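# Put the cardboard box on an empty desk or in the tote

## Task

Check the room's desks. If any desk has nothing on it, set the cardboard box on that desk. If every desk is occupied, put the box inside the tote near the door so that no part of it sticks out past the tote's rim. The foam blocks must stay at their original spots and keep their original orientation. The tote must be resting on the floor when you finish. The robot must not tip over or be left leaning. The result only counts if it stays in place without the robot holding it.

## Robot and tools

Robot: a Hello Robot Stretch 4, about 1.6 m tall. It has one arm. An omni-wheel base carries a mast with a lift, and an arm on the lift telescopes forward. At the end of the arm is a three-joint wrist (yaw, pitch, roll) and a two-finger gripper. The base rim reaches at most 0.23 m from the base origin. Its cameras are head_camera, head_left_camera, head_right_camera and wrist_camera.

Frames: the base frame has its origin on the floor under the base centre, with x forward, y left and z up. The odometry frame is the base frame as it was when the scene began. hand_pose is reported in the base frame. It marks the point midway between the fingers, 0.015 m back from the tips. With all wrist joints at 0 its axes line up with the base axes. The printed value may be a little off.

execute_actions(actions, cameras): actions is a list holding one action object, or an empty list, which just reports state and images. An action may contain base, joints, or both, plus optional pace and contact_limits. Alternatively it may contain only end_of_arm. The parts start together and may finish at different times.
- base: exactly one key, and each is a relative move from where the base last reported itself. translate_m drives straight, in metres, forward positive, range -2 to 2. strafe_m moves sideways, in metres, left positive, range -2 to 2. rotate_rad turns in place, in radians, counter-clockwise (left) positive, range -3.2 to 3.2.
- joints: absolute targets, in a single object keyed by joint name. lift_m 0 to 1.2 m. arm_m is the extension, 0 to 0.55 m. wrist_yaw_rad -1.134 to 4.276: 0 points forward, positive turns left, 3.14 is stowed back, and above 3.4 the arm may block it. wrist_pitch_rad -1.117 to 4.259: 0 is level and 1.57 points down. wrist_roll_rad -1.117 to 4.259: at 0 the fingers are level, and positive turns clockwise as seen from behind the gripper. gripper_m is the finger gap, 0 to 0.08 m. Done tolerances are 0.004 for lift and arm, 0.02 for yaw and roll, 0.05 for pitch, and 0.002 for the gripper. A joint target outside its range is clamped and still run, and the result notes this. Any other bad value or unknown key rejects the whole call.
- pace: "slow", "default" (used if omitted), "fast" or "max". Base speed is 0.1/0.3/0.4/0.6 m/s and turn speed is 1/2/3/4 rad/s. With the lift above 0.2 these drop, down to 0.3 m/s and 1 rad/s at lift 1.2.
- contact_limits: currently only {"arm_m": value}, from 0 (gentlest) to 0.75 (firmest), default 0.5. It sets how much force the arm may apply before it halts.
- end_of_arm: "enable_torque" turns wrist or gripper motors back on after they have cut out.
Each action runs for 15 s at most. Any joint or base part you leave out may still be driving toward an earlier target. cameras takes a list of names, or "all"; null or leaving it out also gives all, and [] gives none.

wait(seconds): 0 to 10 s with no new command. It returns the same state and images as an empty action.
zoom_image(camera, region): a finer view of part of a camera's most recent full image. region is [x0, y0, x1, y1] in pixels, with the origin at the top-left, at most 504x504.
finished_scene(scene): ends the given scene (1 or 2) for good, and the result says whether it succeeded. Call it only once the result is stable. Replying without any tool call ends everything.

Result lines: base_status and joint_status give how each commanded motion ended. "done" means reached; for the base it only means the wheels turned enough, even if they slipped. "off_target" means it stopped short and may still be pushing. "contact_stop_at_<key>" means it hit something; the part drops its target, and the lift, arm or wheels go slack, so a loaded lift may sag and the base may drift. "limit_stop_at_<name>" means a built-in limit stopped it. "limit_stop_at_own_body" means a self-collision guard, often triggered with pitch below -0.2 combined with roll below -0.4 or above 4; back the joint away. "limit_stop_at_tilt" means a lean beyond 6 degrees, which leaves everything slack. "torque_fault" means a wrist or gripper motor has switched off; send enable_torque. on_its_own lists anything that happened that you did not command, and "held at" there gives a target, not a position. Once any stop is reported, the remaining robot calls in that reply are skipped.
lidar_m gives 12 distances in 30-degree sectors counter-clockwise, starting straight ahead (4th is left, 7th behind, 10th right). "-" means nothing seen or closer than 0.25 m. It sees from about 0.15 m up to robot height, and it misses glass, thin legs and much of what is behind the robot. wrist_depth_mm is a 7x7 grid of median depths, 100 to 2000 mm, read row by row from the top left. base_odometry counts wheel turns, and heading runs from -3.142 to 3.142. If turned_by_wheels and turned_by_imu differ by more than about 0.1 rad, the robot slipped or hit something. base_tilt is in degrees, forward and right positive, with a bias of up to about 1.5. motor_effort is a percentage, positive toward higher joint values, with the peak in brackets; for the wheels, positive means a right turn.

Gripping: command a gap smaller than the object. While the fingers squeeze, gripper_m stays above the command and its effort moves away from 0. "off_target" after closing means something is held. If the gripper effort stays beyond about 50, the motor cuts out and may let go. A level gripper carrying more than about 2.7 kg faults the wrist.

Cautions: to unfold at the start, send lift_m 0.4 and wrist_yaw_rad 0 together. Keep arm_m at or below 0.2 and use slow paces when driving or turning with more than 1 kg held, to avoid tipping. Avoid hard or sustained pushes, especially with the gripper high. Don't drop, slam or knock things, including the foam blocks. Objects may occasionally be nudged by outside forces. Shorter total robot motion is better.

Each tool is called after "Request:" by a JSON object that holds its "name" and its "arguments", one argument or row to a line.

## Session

Request:
{"name": "execute_actions", "arguments": {
  "actions": []
}}

Scene clock: 0.00 s.
base_odometry: x=+0.000 y=+0.000 heading=+0.000 (m, m, rad; odometry frame)
turned_by_wheels: +0.000 (rad since the last result)
turned_by_imu: +0.000 (rad since the last result)
base_tilt: forward=+0.5 right=+0.0 (deg)
lidar_m: 1.47 1.02 0.77 0.74 0.78 1.50 1.40 0.96 0.96 0.93 1.01 1.45
base_status: not commanded
joint_positions: lift_m=+0.289 arm_m=+0.003 wrist_yaw_rad=+3.198 wrist_pitch_rad=+0.003 wrist_roll_rad=+0.009 gripper_m=+0.040
joint_status: not commanded
motor_effort: lift_m=+21 arm_m=-1 wrist_yaw_rad=+0 wrist_pitch_rad=-8 wrist_roll_rad=+0 gripper_m=+0 wheel_0=+1 wheel_1=+0 wheel_2=-1 (%)
hand_pose: x=-0.0438 y=+0.0754 z=+0.4663 quat_wxyz=(-0.028, -0.001, +0.004, +1.000) (m; base frame)
wrist_depth_mm: - - 132 1464 1464 1397 1397 / - - 127 226 1464 1397 1336 / - 107 136 268 1464 1430 1336 / 188 145 1618 1576 1499 1464 1397 / 198 1576 1576 1576 1464 1499 1397 / 200 1118 114 1229 150 1430 1397 / 196 - - 1025 976 - 1098
pictures: head_camera, head_left_camera, head_right_camera, wrist_camera
Images, in order (width x height): head_camera 420x560, head_left_camera 420x672, head_right_camera 420x672, wrist_camera 616x392.

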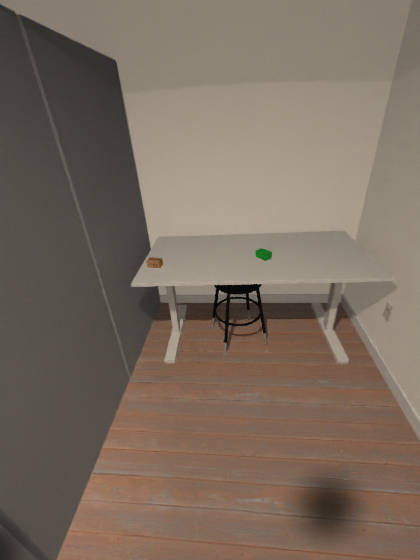

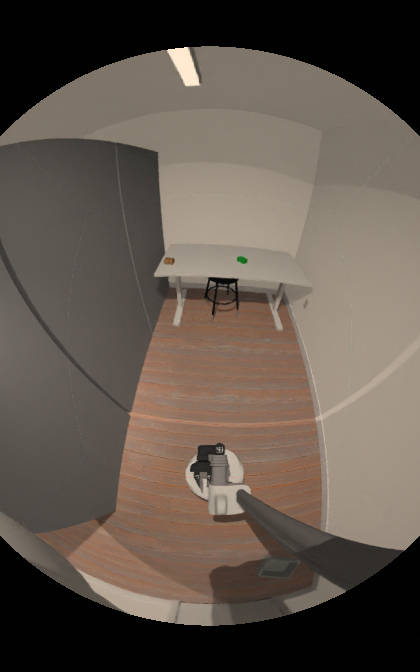

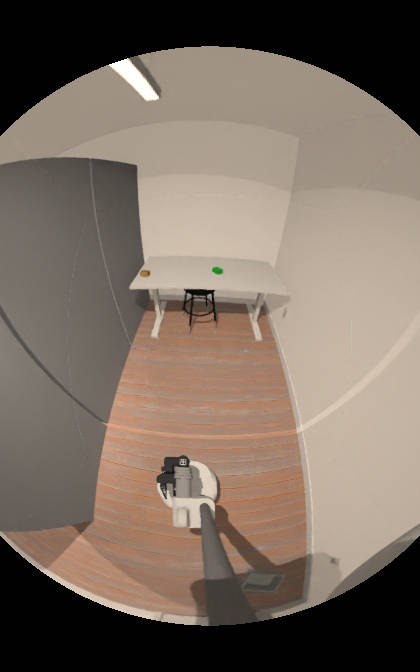

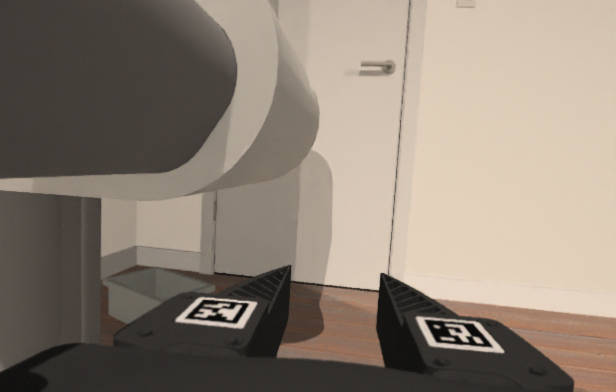

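Request:
{"name": "execute_actions", "arguments": {
  "actions": [
    {"base":{"translate_m":0.9},"joints":{"lift_m":0.95,"wrist_yaw_rad":0,"gripper_m":0.08},"pace":"fast"}
  ],
  "cameras": []
}}

Request:
{"name": "execute_actions", "arguments": {
  "actions": [
    {"base":{"strafe_m":0.3},"joints":{"wrist_pitch_rad":0.7}}
  ]
}}

Scene clock: 16.87 s.
base_odometry: x=+0.900 y=+0.000 heading=+0.000 (m, m, rad; odometry frame)
turned_by_wheels: +0.000 (rad since the last result)
turned_by_imu: +0.004 (rad since the last result)
base_tilt: forward=+0.3 right=+0.0 (deg)
lidar_m: 0.58 0.59 0.73 0.71 0.75 1.07 1.78 1.32 1.03 0.99 0.82 0.58
base_status: done
joint_positions: lift_m=+0.950 arm_m=+0.003 wrist_yaw_rad=+0.000 wrist_pitch_rad=+0.003 wrist_roll_rad=+0.009 gripper_m=+0.080
joint_status: all done
motor_effort: lift_m=+23(24) arm_m=-1(1) wrist_yaw_rad=-2(6) wrist_pitch_rad=-8(8) wrist_roll_rad=+0(1) gripper_m=+2(3) wheel_0=+1(8) wheel_1=+0(5) wheel_2=+1(13) (%)
hand_pose: x=+0.3862 y=-0.0873 z=+1.1275 quat_wxyz=(+1.000, +0.004, +0.001, +0.000) (m; base frame)
wrist_depth_mm: 931 1138 1160 1118 1098 1060 1042 / 931 1182 1182 1138 1078 1060 1042 / 946 1229 1160 1138 1098 1078 1042 / 946 1229 1205 1138 1138 1118 1078 / 976 1229 1182 1160 1118 1118 1098 / 946 110 141 1160 1160 136 1098 / - - 504 917 891 116 -
pictures: none
No camera images: the call's "cameras" was empty. Leave "cameras" out to get every camera's image.

Scene clock: 19.20 s.
base_odometry: x=+0.900 y=+0.300 heading=+0.000 (m, m, rad; odometry frame)
turned_by_wheels: +0.000 (rad since the last result)
turned_by_imu: +0.001 (rad since the last result)
base_tilt: forward=+0.4 right=+0.0 (deg)
lidar_m: 0.57 0.55 0.43 0.40 0.43 0.64 2.32 1.75 1.33 1.29 0.83 0.61
base_status: done
joint_positions: lift_m=+0.950 arm_m=+0.003 wrist_yaw_rad=+0.000 wrist_pitch_rad=+0.702 wrist_roll_rad=+0.009 gripper_m=+0.080
joint_status: all done
motor_effort: lift_m=+23(23) arm_m=-2(1) wrist_yaw_rad=-1(1) wrist_pitch_rad=-5(7) wrist_roll_rad=+0(1) gripper_m=+2(2) wheel_0=-2(10) wheel_1=+0(13) wheel_2=+0(0) (%)
hand_pose: x=+0.3359 y=-0.0874 z=+0.9907 quat_wxyz=(+0.939, +0.004, +0.344, -0.001) (m; base frame)
wrist_depth_mm: 585 820 1042 1042 1060 1008 1008 / 597 831 809 820 809 788 809 / 615 732 661 676 668 676 668 / 609 569 569 574 569 569 574 / 627 891 1255 1308 991 917 521 / 627 110 142 1205 1182 136 1182 / - - 603 1118 1118 116 -
pictures: head_camera, head_left_camera, head_right_camera, wrist_camera
Images, in order (width x height): head_camera 420x560, head_left_camera 420x672, head_right_camera 420x672, wrist_camera 616x392.

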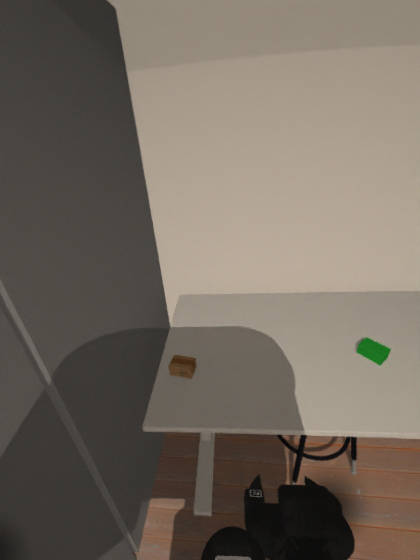

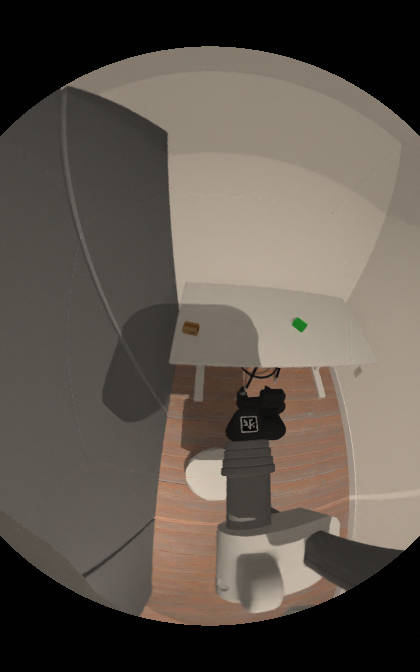

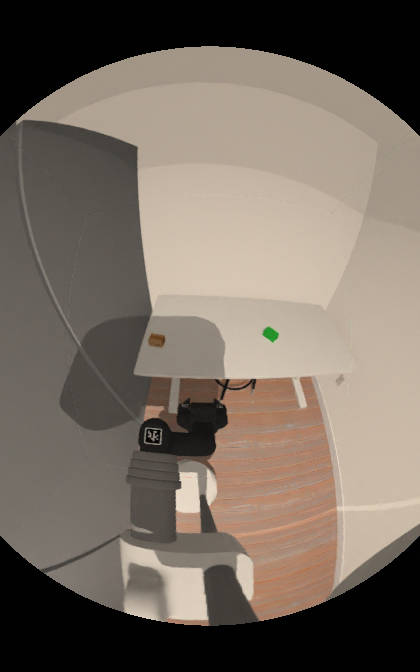

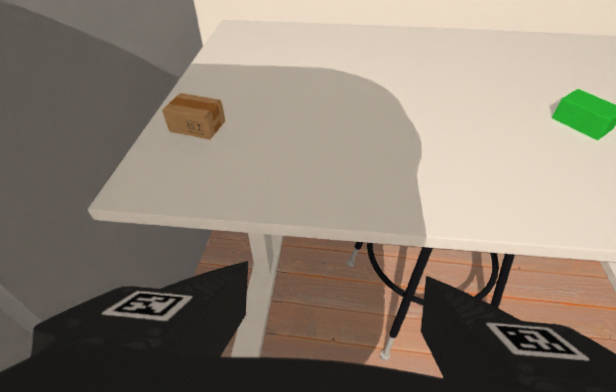

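Request:
{"name": "execute_actions", "arguments": {
  "actions": [
    {"base":{"translate_m":0.18},"joints":{"wrist_pitch_rad":1.57,"wrist_roll_rad":1.57,"wrist_yaw_rad":-0.5}}
  ],
  "cameras": []
}}

Request:
{"name": "execute_actions", "arguments": {
  "actions": [
    {"base":{"rotate_rad":0.38}}
  ],
  "cameras": []
}}

Request:
{"name": "execute_actions", "arguments": {
  "actions": [
    {"joints":{"arm_m":0.45}}
  ],
  "cameras": ["head_camera","wrist_camera"]
}}

Scene clock: 41.20 s.
base_odometry: x=+1.080 y=+0.300 heading=+0.000 (m, m, rad; odometry frame)
turned_by_wheels: +0.000 (rad since the last result)
turned_by_imu: +0.002 (rad since the last result)
base_tilt: forward=+0.4 right=+0.1 (deg)
lidar_m: 0.40 0.41 0.41 0.39 0.43 0.62 2.49 1.75 1.34 1.30 0.56 0.42
base_status: done
joint_positions: lift_m=+0.950 arm_m=+0.003 wrist_yaw_rad=-0.500 wrist_pitch_rad=+1.570 wrist_roll_rad=+1.569 gripper_m=+0.080
joint_status: all done
motor_effort: lift_m=+23(23) arm_m=-2(1) wrist_yaw_rad=-1(6) wrist_pitch_rad=+1(4) wrist_roll_rad=+1(3) gripper_m=+2(2) wheel_0=+3(8) wheel_1=+2(6) wheel_2=-1(12) (%)
hand_pose: x=+0.1318 y=-0.0768 z=+0.9154 quat_wxyz=(+0.362, +0.608, +0.361, -0.608) (m; base frame)
wrist_depth_mm: 1078 1060 1025 1025 1025 976 960 / 1078 1078 1060 1042 991 991 283 / 1098 1078 1060 1008 809 809 976 / 1098 1078 1060 1060 820 809 1008 / 379 1118 1098 1078 854 1025 1025 / 377 110 142 1078 1060 136 904 / - - 621 1118 1008 116 -
pictures: none
No camera images: the call's "cameras" was empty. Leave "cameras" out to get every camera's image.

Scene clock: 42.40 s.
base_odometry: x=+1.080 y=+0.300 heading=+0.380 (m, m, rad; odometry frame)
turned_by_wheels: +0.380 (rad since the last result)
turned_by_imu: +0.386 (rad since the last result)
base_tilt: forward=+0.5 right=-0.1 (deg)
lidar_m: 0.41 0.42 0.39 0.39 0.54 1.18 2.06 1.38 1.29 0.69 0.43 0.39
base_status: done
joint_positions: lift_m=+0.950 arm_m=+0.003 wrist_yaw_rad=-0.500 wrist_pitch_rad=+1.570 wrist_roll_rad=+1.569 gripper_m=+0.080
joint_status: not commanded
motor_effort: lift_m=+23(23) arm_m=-2(2) wrist_yaw_rad=+0(1) wrist_pitch_rad=+1(1) wrist_roll_rad=+1(2) gripper_m=+1(4) wheel_0=-2(7) wheel_1=+0(6) wheel_2=-2(8) (%)
hand_pose: x=+0.1318 y=-0.0768 z=+0.9154 quat_wxyz=(+0.362, +0.608, +0.361, -0.608) (m; base frame)
wrist_depth_mm: 355 1025 1025 1025 991 991 946 / 359 1060 1060 1025 1008 1008 286 / 362 1078 1060 1042 820 809 976 / 366 1078 1098 1042 831 820 991 / 375 1042 1078 1078 831 1025 1025 / 375 110 141 1078 1060 136 1025 / - - 549 1042 960 117 -
pictures: none
No camera images: the call's "cameras" was empty. Leave "cameras" out to get every camera's image.

Scene clock: 44.80 s.
base_odometry: x=+1.080 y=+0.300 heading=+0.380 (m, m, rad; odometry frame)
turned_by_wheels: +0.000 (rad since the last result)
turned_by_imu: +0.001 (rad since the last result)
base_tilt: forward=+0.5 right=-0.1 (deg)
lidar_m: 0.41 0.43 0.38 0.42 0.54 1.18 2.05 1.40 1.28 0.69 0.45 0.39
base_status: not commanded
joint_positions: lift_m=+0.950 arm_m=+0.449 wrist_yaw_rad=-0.500 wrist_pitch_rad=+1.570 wrist_roll_rad=+1.570 gripper_m=+0.080
joint_status: all done
motor_effort: lift_m=+23(23) arm_m=+5(3) wrist_yaw_rad=-1(0) wrist_pitch_rad=+0(1) wrist_roll_rad=+0(2) gripper_m=+2(2) wheel_0=-2(2) wheel_1=+1(0) wheel_2=-2(2) (%)
hand_pose: x=+0.5782 y=-0.0768 z=+0.9154 quat_wxyz=(+0.361, +0.608, +0.361, -0.608) (m; base frame)
wrist_depth_mm: 347 342 336 330 324 322 798 / 353 347 340 336 329 325 788 / 355 351 343 340 334 332 788 / 362 355 349 342 336 334 809 / 368 359 303 345 342 340 1008 / 373 110 142 349 347 136 778 / - - 224 355 349 116 -
pictures: head_camera, wrist_camera
Images, in order (width x height): head_camera 420x560, wrist_camera 616x392.

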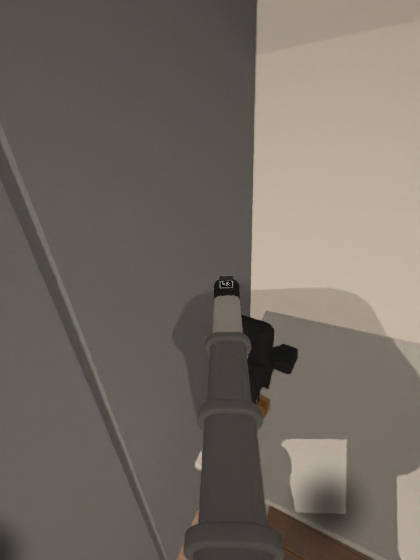

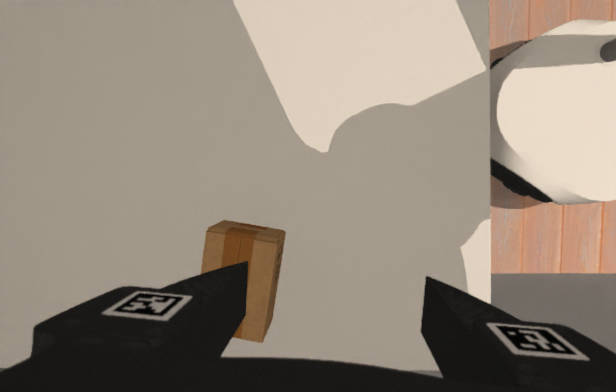

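Request:
{"name": "execute_actions", "arguments": {
  "actions": [
    {"base":{"rotate_rad":-0.012},"joints":{"arm_m":0.54,"wrist_yaw_rad":-0.66,"lift_m":0.87}}
  ],
  "cameras": ["wrist_camera"]
}}

Scene clock: 67.03 s.
base_odometry: x=+1.080 y=+0.300 heading=+0.368 (m, m, rad; odometry frame)
turned_by_wheels: -0.012 (rad since the last result)
turned_by_imu: -0.011 (rad since the last result)
base_tilt: forward=+0.4 right=+0.0 (deg)
lidar_m: 0.41 0.42 0.37 0.40 0.54 1.13 2.03 1.43 1.29 0.68 0.43 0.41
base_status: done
joint_positions: lift_m=+0.870 arm_m=+0.539 wrist_yaw_rad=-0.660 wrist_pitch_rad=+1.570 wrist_roll_rad=+1.570 gripper_m=+0.080
joint_status: all done
motor_effort: lift_m=+18(22) arm_m=+6(9) wrist_yaw_rad=-1(4) wrist_pitch_rad=+0(2) wrist_roll_rad=+1(1) gripper_m=+0(0) wheel_0=-1(5) wheel_1=-1(6) wheel_2=-1(4) (%)
hand_pose: x=+0.6564 y=-0.0692 z=+0.8358 quat_wxyz=(+0.312, +0.635, +0.311, -0.635) (m; base frame)
wrist_depth_mm: 268 264 259 254 250 246 242 / 272 265 262 258 254 248 244 / 274 270 265 260 256 251 247 / 281 273 268 264 258 254 250 / 283 276 272 216 262 258 252 / 287 110 142 219 265 137 256 / - - 205 223 265 116 -
pictures: wrist_camera
Images, in order (width x height): wrist_camera 616x392.

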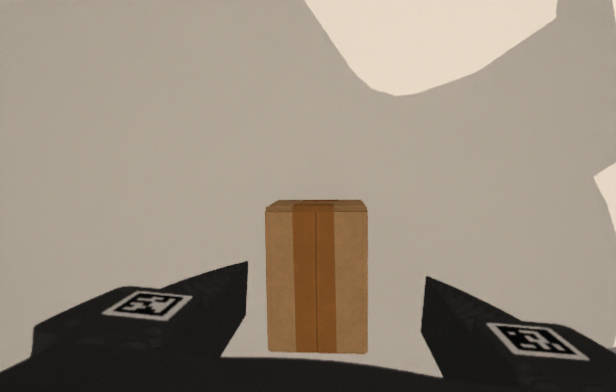

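Request:
{"name": "execute_actions", "arguments": {
  "actions": [
    {"base":{"translate_m":0.01},"joints":{"arm_m":0.548,"lift_m":0.83}}
  ],
  "cameras": ["wrist_camera"]
}}

Scene clock: 73.63 s.
base_odometry: x=+1.089 y=+0.304 heading=+0.368 (m, m, rad; odometry frame)
turned_by_wheels: +0.000 (rad since the last result)
turned_by_imu: +0.001 (rad since the last result)
base_tilt: forward=+0.3 right=+0.0 (deg)
lidar_m: 0.40 0.41 0.39 0.38 0.52 1.13 2.04 1.40 1.30 0.70 0.43 0.39
base_status: done
joint_positions: lift_m=+0.830 arm_m=+0.547 wrist_yaw_rad=-0.660 wrist_pitch_rad=+1.570 wrist_roll_rad=+1.570 gripper_m=+0.080
joint_status: all done
motor_effort: lift_m=+18(17) arm_m=+5(6) wrist_yaw_rad=-2(2) wrist_pitch_rad=+1(0) wrist_roll_rad=+0(1) gripper_m=+1(1) wheel_0=+3(4) wheel_1=+1(7) wheel_2=-2(9) (%)
hand_pose: x=+0.6645 y=-0.0692 z=+0.7958 quat_wxyz=(+0.312, +0.635, +0.311, -0.635) (m; base frame)
wrist_depth_mm: 228 223 220 216 213 208 206 / 231 226 224 218 214 211 208 / 234 229 225 220 216 213 210 / 237 231 228 178 217 216 213 / 240 236 229 176 174 219 215 / 243 110 141 178 175 136 216 / - - 183 179 177 116 -
pictures: wrist_camera
Images, in order (width x height): wrist_camera 616x392.

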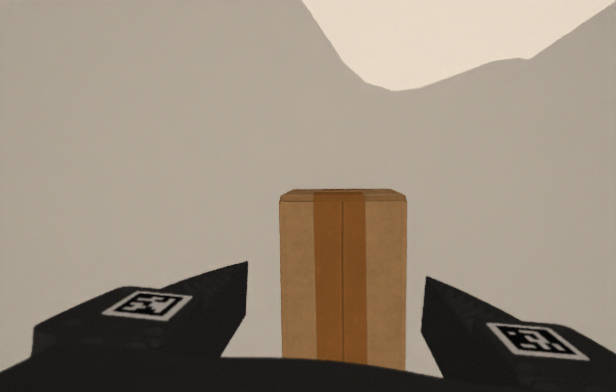

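Request:
{"name": "execute_actions", "arguments": {
  "actions": [
    {"joints":{"lift_m":0.777},"pace":"slow"}
  ],
  "cameras": ["wrist_camera"]
}}

Request:
{"name": "execute_actions", "arguments": {
  "actions": [
    {"joints":{"gripper_m":0.03}}
  ],
  "cameras": []
}}

Request:
{"name": "execute_actions", "arguments": {
  "actions": [
    {"joints":{"lift_m":0.88}}
  ],
  "cameras": ["wrist_camera"]
}}

Scene clock: 81.70 s.
base_odometry: x=+1.089 y=+0.304 heading=+0.368 (m, m, rad; odometry frame)
turned_by_wheels: +0.000 (rad since the last result)
turned_by_imu: +0.001 (rad since the last result)
base_tilt: forward=+0.4 right=+0.0 (deg)
lidar_m: 0.40 0.42 0.39 0.40 0.52 1.14 2.02 1.43 1.29 0.68 0.43 0.40
base_status: not commanded
joint_positions: lift_m=+0.777 arm_m=+0.547 wrist_yaw_rad=-0.660 wrist_pitch_rad=+1.570 wrist_roll_rad=+1.570 gripper_m=+0.080
joint_status: all done
motor_effort: lift_m=+17(20) arm_m=+6(6) wrist_yaw_rad=-1(0) wrist_pitch_rad=+0(0) wrist_roll_rad=+1(1) gripper_m=+2(2) wheel_0=+3(3) wheel_1=+1(1) wheel_2=-2(2) (%)
hand_pose: x=+0.6645 y=-0.0692 z=+0.7428 quat_wxyz=(+0.312, +0.635, +0.311, -0.635) (m; base frame)
wrist_depth_mm: 174 170 166 164 161 159 156 / 176 173 169 166 163 160 158 / 178 175 171 169 166 162 160 / 180 177 174 168 166 164 162 / 183 179 175 121 120 166 164 / 185 110 130 123 121 136 165 / - - 134 125 122 116 -
pictures: wrist_camera
Images, in order (width x height): wrist_camera 616x392.

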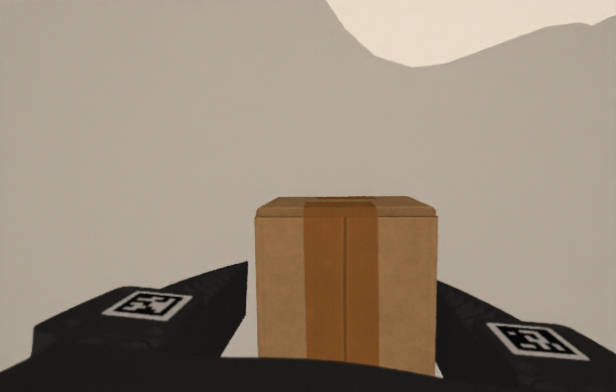

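Scene clock: 82.70 s.
base_odometry: x=+1.089 y=+0.304 heading=+0.368 (m, m, rad; odometry frame)
turned_by_wheels: +0.000 (rad since the last result)
turned_by_imu: +0.000 (rad since the last result)
base_tilt: forward=+0.6 right=+0.2 (deg)
lidar_m: 0.39 0.43 0.39 0.40 0.53 1.13 2.04 1.41 1.29 0.69 0.44 0.38
base_status: not commanded
joint_positions: lift_m=+0.777 arm_m=+0.547 wrist_yaw_rad=-0.660 wrist_pitch_rad=+1.570 wrist_roll_rad=+1.570 gripper_m=+0.059
joint_status: gripper_m off_target (ended at +0.059, target +0.030)
on_its_own: gripper_m is held at +0.054, not at your +0.030, by its contact guard: the fingers met something
motor_effort: lift_m=+18(18) arm_m=+6(5) wrist_yaw_rad=+0(1) wrist_pitch_rad=+0(2) wrist_roll_rad=+0(1) gripper_m=-40(46) wheel_0=+3(3) wheel_1=+1(1) wheel_2=-2(2) (%)
hand_pose: x=+0.6645 y=-0.0692 z=+0.7428 quat_wxyz=(+0.312, +0.635, +0.311, -0.635) (m; base frame)
wrist_depth_mm: 173 170 167 164 161 159 157 / 176 172 169 167 163 160 158 / 178 174 172 168 165 162 160 / 180 177 174 153 166 165 162 / 183 179 176 122 120 167 164 / 186 180 125 123 121 167 167 / 188 - - 124 122 - -
pictures: none
No camera images: the call's "cameras" was empty. Leave "cameras" out to get every camera's image.

Scene clock: 84.17 s.
base_odometry: x=+1.089 y=+0.304 heading=+0.368 (m, m, rad; odometry frame)
turned_by_wheels: +0.000 (rad since the last result)
turned_by_imu: +0.000 (rad since the last result)
base_tilt: forward=+0.5 right=+0.0 (deg)
lidar_m: 0.40 0.42 0.39 0.39 0.52 1.14 2.06 1.40 1.30 0.68 0.45 0.39
base_status: not commanded
joint_positions: lift_m=+0.880 arm_m=+0.547 wrist_yaw_rad=-0.660 wrist_pitch_rad=+1.570 wrist_roll_rad=+1.570 gripper_m=+0.059
joint_status: all done
on_its_own: gripper_m is held at +0.054, not at your +0.030, by its contact guard: the fingers met something
motor_effort: lift_m=+25(26) arm_m=+5(6) wrist_yaw_rad=-1(1) wrist_pitch_rad=-2(1) wrist_roll_rad=+1(0) gripper_m=-40(42) wheel_0=+3(2) wheel_1=+1(1) wheel_2=-2(2) (%)
hand_pose: x=+0.6645 y=-0.0692 z=+0.8452 quat_wxyz=(+0.312, +0.635, +0.311, -0.635) (m; base frame)
wrist_depth_mm: 278 274 268 263 258 255 249 / 282 276 273 266 260 257 253 / 285 279 273 270 264 258 256 / 290 282 278 154 266 263 260 / 293 286 279 122 120 267 263 / 297 287 125 123 121 266 266 / 301 - - 125 122 - -
pictures: wrist_camera
Images, in order (width x height): wrist_camera 616x392.

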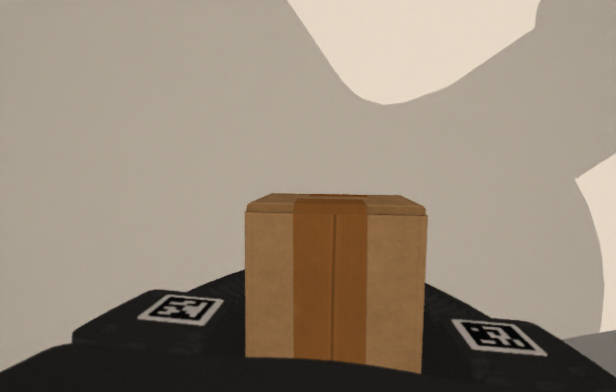

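Request:
{"name": "execute_actions", "arguments": {
  "actions": [
    {"base":{"rotate_rad":-0.37},"joints":{"arm_m":0.01,"wrist_yaw_rad":0}}
  ],
  "cameras": []
}}

Request:
{"name": "execute_actions", "arguments": {
  "actions": [
    {"base":{"translate_m":-1.5},"joints":{"lift_m":0.5},"pace":"fast"}
  ],
  "cameras": []
}}

Request:
{"name": "execute_actions", "arguments": {
  "actions": [
    {"base":{"rotate_rad":1.55},"pace":"fast"}
  ]
}}

Scene clock: 98.87 s.
base_odometry: x=+1.089 y=+0.304 heading=-0.002 (m, m, rad; odometry frame)
turned_by_wheels: -0.370 (rad since the last result)
turned_by_imu: -0.374 (rad since the last result)
base_tilt: forward=+0.5 right=+0.0 (deg)
lidar_m: 0.38 0.43 0.41 0.39 0.41 0.62 2.51 1.76 1.34 1.30 0.54 0.41
base_status: done
joint_positions: lift_m=+0.880 arm_m=+0.011 wrist_yaw_rad=+0.000 wrist_pitch_rad=+1.570 wrist_roll_rad=+1.570 gripper_m=+0.059
joint_status: all done
on_its_own: gripper_m is held at +0.054, not at your +0.030, by its contact guard: the fingers met something
motor_effort: lift_m=+25(25) arm_m=-6(6) wrist_yaw_rad=+0(4) wrist_pitch_rad=+0(1) wrist_roll_rad=-1(0) gripper_m=-42(41) wheel_0=+0(6) wheel_1=+0(9) wheel_2=+2(10) (%)
hand_pose: x=+0.1821 y=-0.0874 z=+0.8452 quat_wxyz=(+0.500, +0.500, +0.500, -0.500) (m; base frame)
wrist_depth_mm: 282 991 976 931 931 917 904 / 285 976 976 946 931 960 904 / 289 1025 976 960 946 931 917 / 294 1025 991 153 750 750 917 / 297 1008 976 122 120 768 960 / 303 1060 125 124 121 768 960 / 304 - - 124 122 - -
pictures: none
No camera images: the call's "cameras" was empty. Leave "cameras" out to get every camera's image.

Scene clock: 104.13 s.
base_odometry: x=-0.411 y=+0.307 heading=-0.002 (m, m, rad; odometry frame)
turned_by_wheels: +0.000 (rad since the last result)
turned_by_imu: -0.002 (rad since the last result)
base_tilt: forward=+0.5 right=+0.1 (deg)
lidar_m: 1.59 0.64 0.47 0.45 1.41 1.05 0.97 1.05 1.28 1.23 1.30 1.85
base_status: done
joint_positions: lift_m=+0.500 arm_m=+0.011 wrist_yaw_rad=+0.000 wrist_pitch_rad=+1.570 wrist_roll_rad=+1.570 gripper_m=+0.059
joint_status: all done
on_its_own: gripper_m is held at +0.054, not at your +0.030, by its contact guard: the fingers met something
motor_effort: lift_m=+19(20) arm_m=-5(6) wrist_yaw_rad=-1(1) wrist_pitch_rad=+1(2) wrist_roll_rad=-1(1) gripper_m=-41(40) wheel_0=-1(5) wheel_1=+0(8) wheel_2=-1(13) (%)
hand_pose: x=+0.1821 y=-0.0874 z=+0.4657 quat_wxyz=(+0.500, +0.500, +0.500, -0.500) (m; base frame)
wrist_depth_mm: 621 615 597 597 591 574 559 / 634 621 615 603 585 574 559 / 640 640 621 603 585 392 564 / 654 634 627 153 389 384 382 / 654 647 627 121 120 389 384 / 668 647 125 123 121 392 389 / 683 - - 124 122 - -
pictures: none
No camera images: the call's "cameras" was empty. Leave "cameras" out to get every camera's image.

Scene clock: 105.87 s.
base_odometry: x=-0.411 y=+0.307 heading=+1.548 (m, m, rad; odometry frame)
turned_by_wheels: +1.550 (rad since the last result)
turned_by_imu: +1.575 (rad since the last result)
base_tilt: forward=+0.3 right=+0.1 (deg)
lidar_m: 0.44 1.42 1.07 0.99 1.05 0.81 1.23 1.29 1.82 1.74 0.66 0.48
base_status: done
joint_positions: lift_m=+0.500 arm_m=+0.011 wrist_yaw_rad=+0.000 wrist_pitch_rad=+1.570 wrist_roll_rad=+1.570 gripper_m=+0.059
joint_status: not commanded
on_its_own: gripper_m is held at +0.054, not at your +0.030, by its contact guard: the fingers met something
motor_effort: lift_m=+19(18) arm_m=-6(6) wrist_yaw_rad=+0(1) wrist_pitch_rad=+1(1) wrist_roll_rad=+0(0) gripper_m=-43(39) wheel_0=-2(10) wheel_1=-1(8) wheel_2=-1(11) (%)
hand_pose: x=+0.1821 y=-0.0874 z=+0.4657 quat_wxyz=(+0.500, +0.500, +0.500, -0.500) (m; base frame)
wrist_depth_mm: 357 500 603 591 580 564 559 / 362 517 609 591 585 574 564 / 368 525 615 603 591 387 564 / 373 539 627 154 392 387 377 / 375 559 627 122 120 389 387 / 384 462 124 123 121 392 389 / 364 - - 125 122 - -
pictures: head_camera, head_left_camera, head_right_camera, wrist_camera
Images, in order (width x height): head_camera 420x560, head_left_camera 420x672, head_right_camera 420x672, wrist_camera 616x392.

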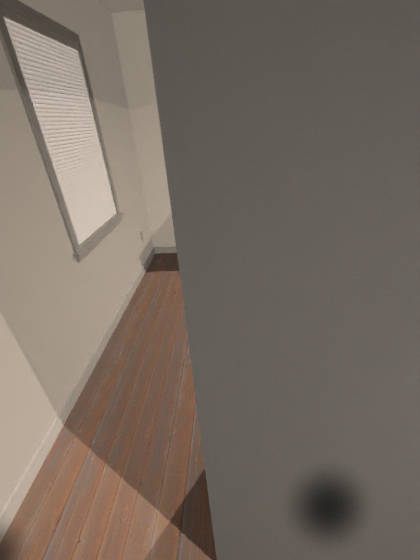

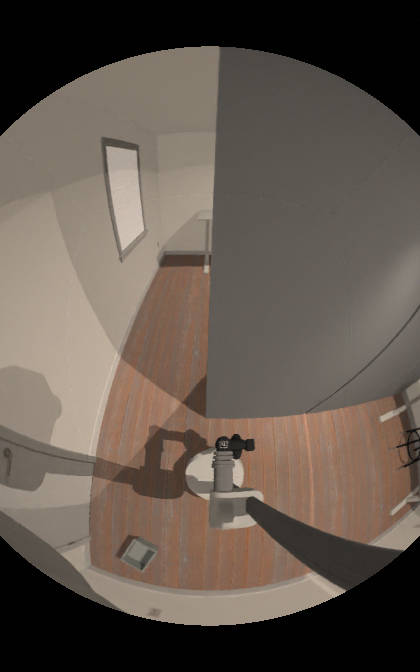

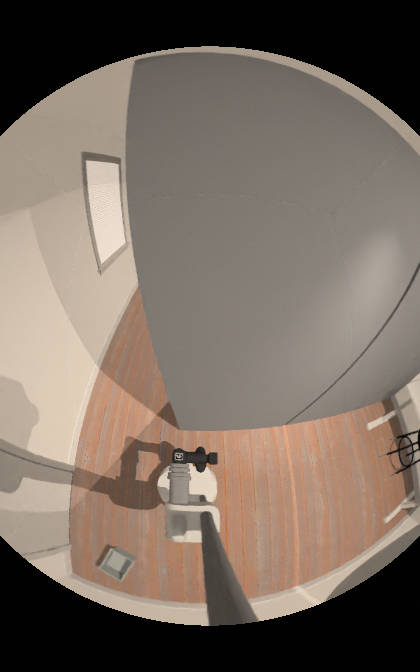

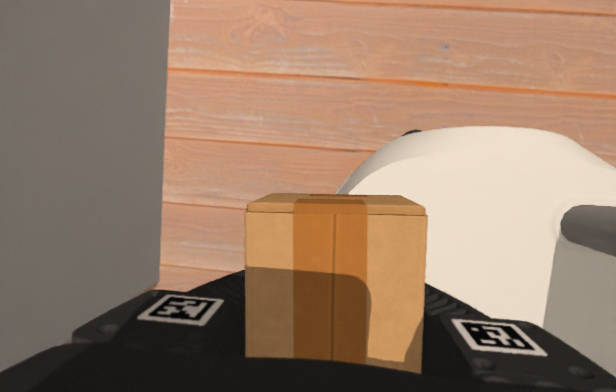

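Request:
{"name": "execute_actions", "arguments": {
  "actions": [
    {"base":{"strafe_m":0.52},"pace":"fast"}
  ],
  "cameras": []
}}

Request:
{"name": "execute_actions", "arguments": {
  "actions": [
    {"base":{"translate_m":0.6},"pace":"fast"}
  ]
}}

Scene clock: 112.17 s.
base_odometry: x=-0.931 y=+0.319 heading=+1.548 (m, m, rad; odometry frame)
turned_by_wheels: +0.000 (rad since the last result)
turned_by_imu: +0.002 (rad since the last result)
base_tilt: forward=+0.5 right=+0.0 (deg)
lidar_m: 1.79 0.73 0.52 0.48 0.47 0.71 0.69 1.29 1.80 1.75 0.65 0.63
base_status: done
joint_positions: lift_m=+0.500 arm_m=+0.011 wrist_yaw_rad=+0.000 wrist_pitch_rad=+1.570 wrist_roll_rad=+1.570 gripper_m=+0.059
joint_status: not commanded
on_its_own: gripper_m is held at +0.054, not at your +0.030, by its contact guard: the fingers met something
motor_effort: lift_m=+19(19) arm_m=-6(5) wrist_yaw_rad=+0(0) wrist_pitch_rad=+1(0) wrist_roll_rad=-1(1) gripper_m=-41(41) wheel_0=+2(12) wheel_1=-1(15) wheel_2=+0(1) (%)
hand_pose: x=+0.1821 y=-0.0874 z=+0.4657 quat_wxyz=(+0.500, +0.500, +0.500, -0.500) (m; base frame)
wrist_depth_mm: 627 603 603 591 580 564 564 / 627 627 603 597 585 574 564 / 647 634 621 597 585 387 569 / 654 640 627 154 392 389 382 / 661 634 634 122 120 392 384 / 661 654 125 123 121 394 389 / 683 - - 124 122 - -
pictures: none
No camera images: the call's "cameras" was empty. Leave "cameras" out to get every camera's image.

Scene clock: 114.93 s.
base_odometry: x=-0.917 y=+0.919 heading=+1.548 (m, m, rad; odometry frame)
turned_by_wheels: +0.000 (rad since the last result)
turned_by_imu: +0.003 (rad since the last result)
base_tilt: forward=+0.4 right=+0.0 (deg)
lidar_m: 1.76 0.71 0.50 0.50 0.51 0.72 1.29 1.91 0.44 0.41 0.45 2.17
base_status: done
joint_positions: lift_m=+0.500 arm_m=+0.011 wrist_yaw_rad=+0.000 wrist_pitch_rad=+1.570 wrist_roll_rad=+1.570 gripper_m=+0.059
joint_status: not commanded
on_its_own: gripper_m is held at +0.054, not at your +0.030, by its contact guard: the fingers met something
motor_effort: lift_m=+20(19) arm_m=-5(6) wrist_yaw_rad=+0(1) wrist_pitch_rad=+2(0) wrist_roll_rad=+0(1) gripper_m=-41(40) wheel_0=+2(8) wheel_1=+1(8) wheel_2=+1(14) (%)
hand_pose: x=+0.1821 y=-0.0874 z=+0.4657 quat_wxyz=(+0.500, +0.500, +0.500, -0.500) (m; base frame)
wrist_depth_mm: 627 609 597 585 574 564 564 / 627 621 609 591 591 574 569 / 640 627 621 603 585 389 569 / 647 634 627 154 392 387 379 / 661 640 640 122 120 389 384 / 668 647 125 124 121 389 389 / 683 - - 124 122 - -
pictures: head_camera, head_left_camera, head_right_camera, wrist_camera
Images, in order (width x height): head_camera 420x560, head_left_camera 420x672, head_right_camera 420x672, wrist_camera 616x392.

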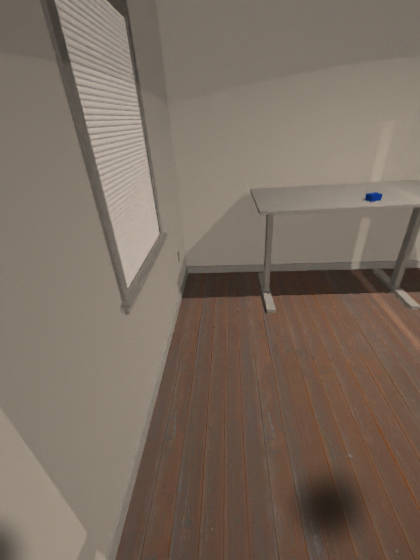

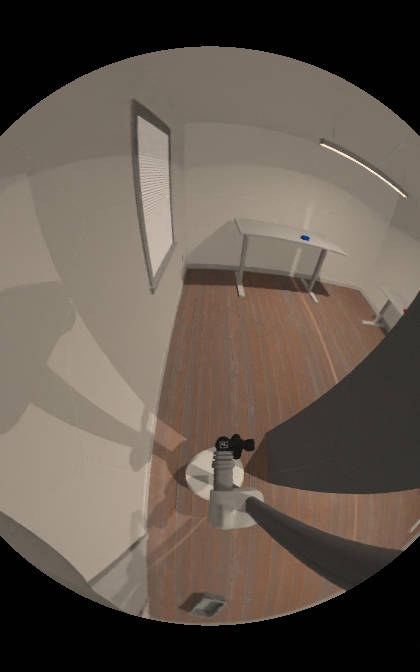

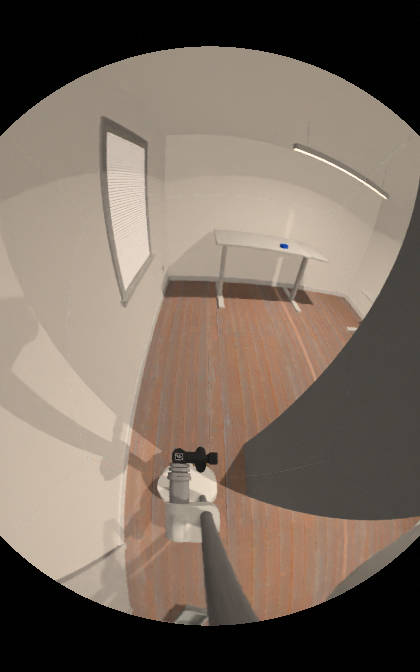

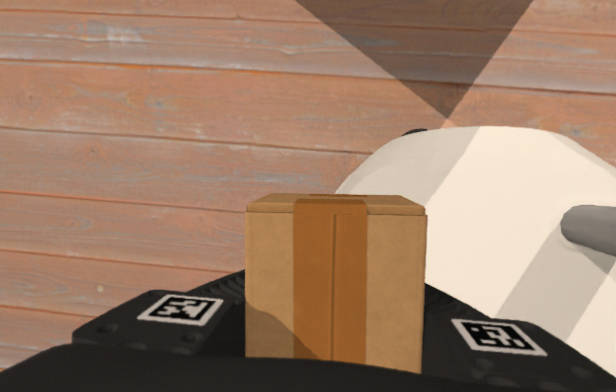

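Request:
{"name": "zoom_image", "arguments": {
  "camera": "head_left_camera",
  "region": [320, 260, 420, 360]
}}

Request:
{"name": "execute_actions", "arguments": {
  "actions": [
    {"base":{"translate_m":0.5},"pace":"fast"}
  ],
  "cameras": ["head_left_camera","head_right_camera"]
}}

Region (320, 260, 420, 360) of head_left_camera's 420x672 image, scaled by 5.040, with more detail than that image has.

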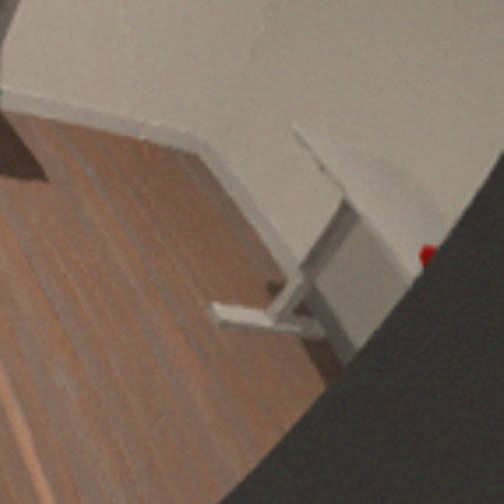

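Scene clock: 126.23 s.
base_odometry: x=-0.906 y=+1.419 heading=+1.549 (m, m, rad; odometry frame)
turned_by_wheels: +0.000 (rad since the last result)
turned_by_imu: +0.003 (rad since the last result)
base_tilt: forward=+0.4 right=+0.0 (deg)
lidar_m: 1.60 0.70 0.49 0.48 0.52 0.72 1.78 0.64 0.46 0.66 2.26 1.62
base_status: done
joint_positions: lift_m=+0.500 arm_m=+0.011 wrist_yaw_rad=+0.000 wrist_pitch_rad=+1.570 wrist_roll_rad=+1.570 gripper_m=+0.059
joint_status: not commanded
on_its_own: gripper_m is held at +0.054, not at your +0.030, by its contact guard: the fingers met something
motor_effort: lift_m=+19(19) arm_m=-5(6) wrist_yaw_rad=+0(0) wrist_pitch_rad=+1(0) wrist_roll_rad=-1(0) gripper_m=-41(42) wheel_0=+2(4) wheel_1=+1(4) wheel_2=+2(14) (%)
hand_pose: x=+0.1821 y=-0.0874 z=+0.4657 quat_wxyz=(+0.500, +0.500, +0.500, -0.500) (m; base frame)
wrist_depth_mm: 615 609 609 591 580 574 554 / 634 621 609 591 591 564 569 / 647 627 621 603 585 389 569 / 654 634 621 153 392 387 384 / 661 634 634 122 120 389 387 / 661 647 125 123 121 389 392 / 676 - - 124 122 - -
pictures: head_left_camera, head_right_camera
Images, in order (width x height): head_left_camera 420x672, head_right_camera 420x672.

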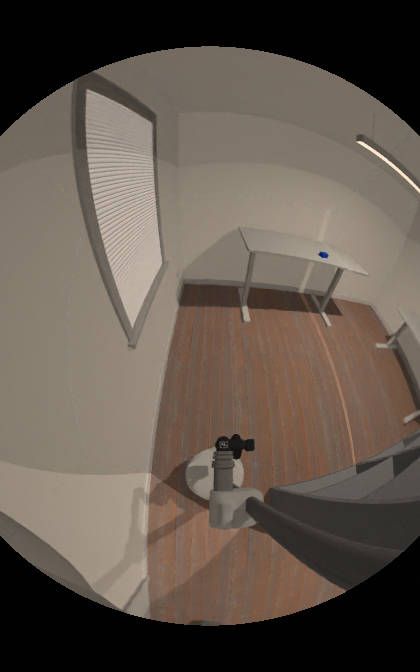

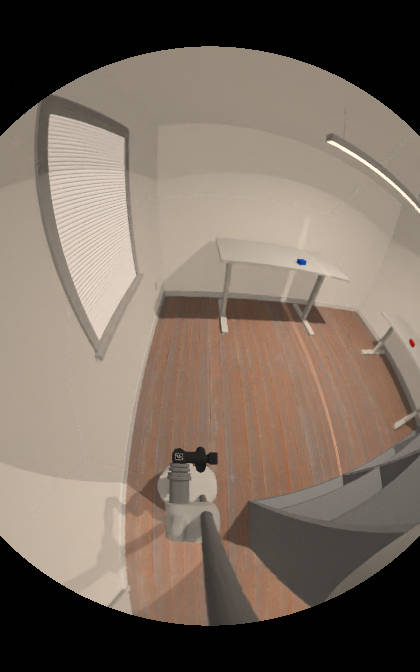

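Request:
{"name": "execute_actions", "arguments": {
  "actions": [
    {"base":{"translate_m":-1.25},"pace":"fast"}
  ],
  "cameras": []
}}

Request:
{"name": "execute_actions", "arguments": {
  "actions": [
    {"base":{"rotate_rad":3.09},"pace":"fast"}
  ]
}}

Scene clock: 142.33 s.
base_odometry: x=-0.934 y=+0.169 heading=+1.548 (m, m, rad; odometry frame)
turned_by_wheels: +0.000 (rad since the last result)
turned_by_imu: -0.001 (rad since the last result)
base_tilt: forward=+0.4 right=+0.1 (deg)
lidar_m: 1.94 0.72 0.51 0.41 0.51 0.71 0.51 1.14 1.54 2.31 0.88 0.76
base_status: done
joint_positions: lift_m=+0.500 arm_m=+0.011 wrist_yaw_rad=+0.000 wrist_pitch_rad=+1.570 wrist_roll_rad=+1.570 gripper_m=+0.059
joint_status: not commanded
on_its_own: gripper_m is held at +0.054, not at your +0.030, by its contact guard: the fingers met something
motor_effort: lift_m=+19(19) arm_m=-6(6) wrist_yaw_rad=+0(0) wrist_pitch_rad=+0(1) wrist_roll_rad=-1(1) gripper_m=-41(41) wheel_0=-1(7) wheel_1=+0(10) wheel_2=-1(14) (%)
hand_pose: x=+0.1820 y=-0.0874 z=+0.4657 quat_wxyz=(+0.500, +0.500, +0.500, -0.500) (m; base frame)
wrist_depth_mm: 621 615 603 591 580 569 559 / 627 621 609 597 591 580 569 / 640 627 615 603 591 389 569 / 654 634 627 153 392 387 379 / 654 647 640 122 120 394 384 / 668 647 125 123 121 392 387 / 676 - - 125 122 - -
pictures: none
No camera images: the call's "cameras" was empty. Leave "cameras" out to get every camera's image.

Scene clock: 144.63 s.
base_odometry: x=-0.934 y=+0.169 heading=-1.645 (m, m, rad; odometry frame)
turned_by_wheels: +3.090 (rad since the last result)
turned_by_imu: +3.140 (rad since the last result)
base_tilt: forward=+0.4 right=+0.0 (deg)
lidar_m: 0.51 1.11 1.44 2.41 0.92 0.73 2.44 0.77 0.53 0.44 0.48 0.69
base_status: done
joint_positions: lift_m=+0.500 arm_m=+0.011 wrist_yaw_rad=+0.000 wrist_pitch_rad=+1.570 wrist_roll_rad=+1.570 gripper_m=+0.059
joint_status: not commanded
on_its_own: gripper_m is held at +0.054, not at your +0.030, by its contact guard: the fingers met something
motor_effort: lift_m=+19(20) arm_m=-6(6) wrist_yaw_rad=-1(1) wrist_pitch_rad=+1(2) wrist_roll_rad=-1(1) gripper_m=-41(42) wheel_0=-1(9) wheel_1=+1(7) wheel_2=+0(12) (%)
hand_pose: x=+0.1821 y=-0.0874 z=+0.4657 quat_wxyz=(+0.500, +0.500, +0.500, -0.500) (m; base frame)
wrist_depth_mm: 627 621 603 591 580 574 559 / 627 621 609 603 585 574 574 / 647 634 621 597 585 387 569 / 621 634 621 153 389 389 382 / 654 647 634 122 120 389 382 / 569 627 125 123 121 392 389 / 676 - - 125 122 - -
pictures: head_camera, head_left_camera, head_right_camera, wrist_camera
Images, in order (width x height): head_camera 420x560, head_left_camera 420x672, head_right_camera 420x672, wrist_camera 616x392.

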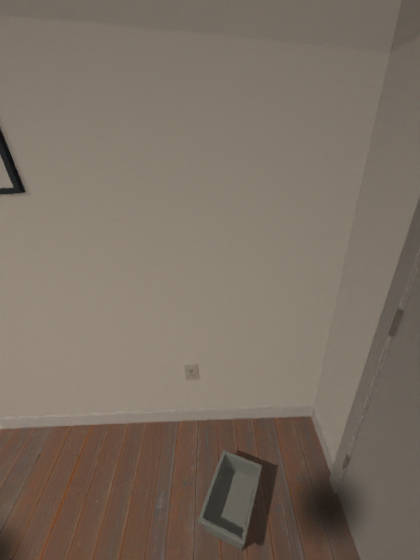

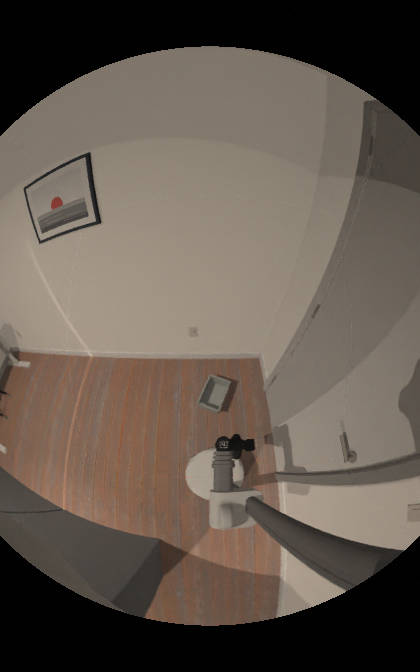

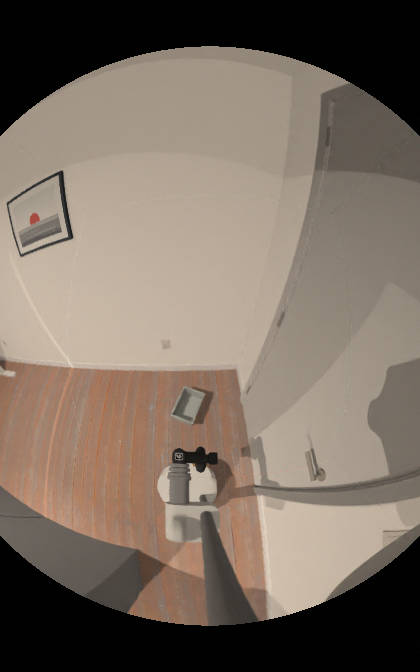

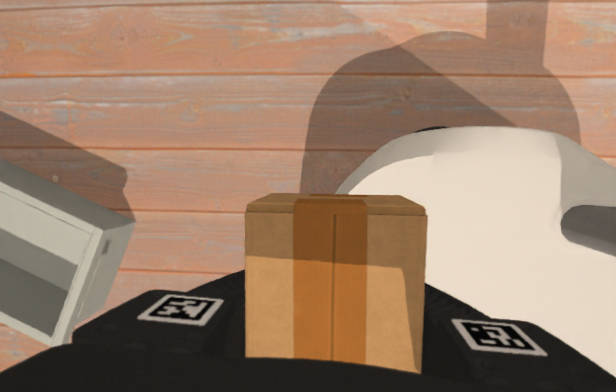

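Request:
{"name": "execute_actions", "arguments": {
  "actions": [
    {"joints":{"wrist_yaw_rad":1.22,"arm_m":0.33,"lift_m":0.45}}
  ],
  "cameras": ["head_camera","wrist_camera"]
}}

Scene clock: 155.70 s.
base_odometry: x=-0.934 y=+0.169 heading=-1.645 (m, m, rad; odometry frame)
turned_by_wheels: +0.000 (rad since the last result)
turned_by_imu: +0.002 (rad since the last result)
base_tilt: forward=+0.4 right=+0.0 (deg)
lidar_m: 0.51 1.12 1.47 2.41 0.94 0.75 2.42 0.78 0.52 0.45 0.46 0.69
base_status: not commanded
joint_positions: lift_m=+0.450 arm_m=+0.329 wrist_yaw_rad=+1.220 wrist_pitch_rad=+1.570 wrist_roll_rad=+1.570 gripper_m=+0.059
joint_status: all done
on_its_own: gripper_m is held at +0.054, not at your +0.030, by its contact guard: the fingers met something
motor_effort: lift_m=+18(19) arm_m=+6(3) wrist_yaw_rad=+0(6) wrist_pitch_rad=+0(0) wrist_roll_rad=-1(1) gripper_m=-41(40) wheel_0=-1(1) wheel_1=+1(1) wheel_2=+0(0) (%)
hand_pose: x=+0.5820 y=-0.0299 z=+0.4158 quat_wxyz=(+0.696, +0.124, +0.696, -0.123) (m; base frame)
wrist_depth_mm: 569 564 496 477 525 521 512 / 574 564 544 544 535 521 512 / 591 569 554 554 539 535 525 / 591 580 559 154 436 539 530 / 603 585 488 122 120 549 544 / 609 591 125 123 122 549 544 / 621 - - 124 122 - -
pictures: head_camera, wrist_camera
Images, in order (width x height): head_camera 420x560, wrist_camera 616x392.

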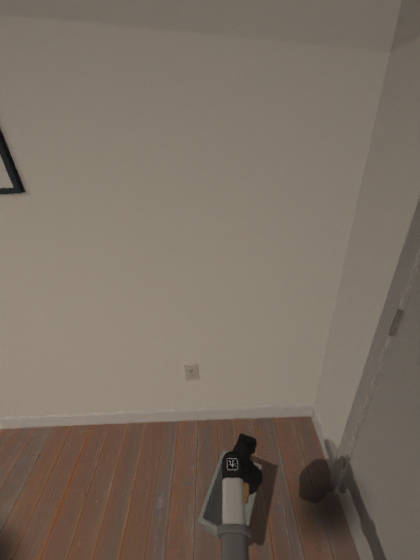

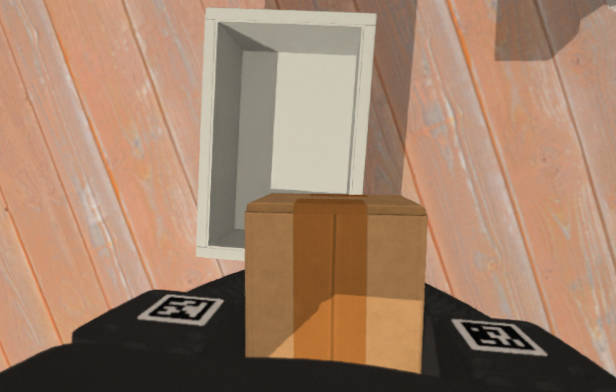

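Request:
{"name": "execute_actions", "arguments": {
  "actions": [
    {"joints":{"arm_m":0.455,"lift_m":0.35}}
  ],
  "cameras": ["wrist_camera","head_left_camera"]
}}

Scene clock: 164.60 s.
base_odometry: x=-0.934 y=+0.169 heading=-1.645 (m, m, rad; odometry frame)
turned_by_wheels: +0.000 (rad since the last result)
turned_by_imu: +0.001 (rad since the last result)
base_tilt: forward=+0.5 right=+0.0 (deg)
lidar_m: 0.51 1.10 1.47 2.38 0.93 0.73 2.41 0.74 0.53 0.43 0.49 0.68
base_status: not commanded
joint_positions: lift_m=+0.350 arm_m=+0.454 wrist_yaw_rad=+1.220 wrist_pitch_rad=+1.570 wrist_roll_rad=+1.570 gripper_m=+0.059
joint_status: all done
on_its_own: gripper_m is held at +0.054, not at your +0.030, by its contact guard: the fingers met something
motor_effort: lift_m=+18(19) arm_m=+6(6) wrist_yaw_rad=+1(0) wrist_pitch_rad=+0(0) wrist_roll_rad=-1(1) gripper_m=-41(41) wheel_0=-1(1) wheel_1=+1(1) wheel_2=+0(0) (%)
hand_pose: x=+0.7070 y=-0.0299 z=+0.3158 quat_wxyz=(+0.696, +0.124, +0.696, -0.123) (m; base frame)
wrist_depth_mm: 469 459 449 442 436 433 421 / 473 462 459 449 442 433 424 / 484 477 418 452 387 436 430 / 488 477 394 154 332 445 436 / 500 492 357 122 120 445 445 / 504 488 125 123 121 452 449 / 512 - - 124 122 - -
pictures: head_left_camera, wrist_camera
Images, in order (width x height): head_left_camera 420x672, wrist_camera 616x392.

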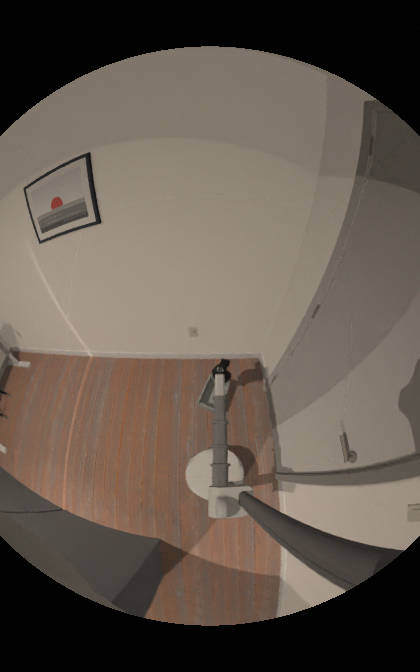

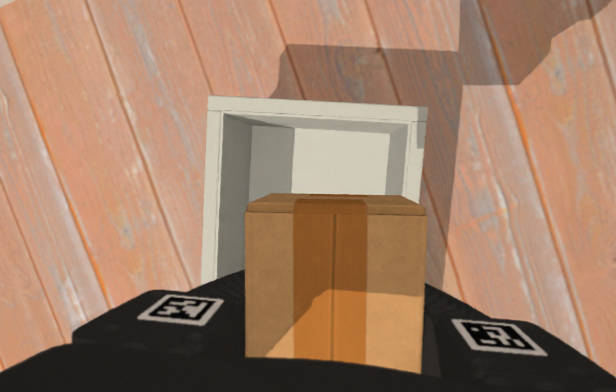

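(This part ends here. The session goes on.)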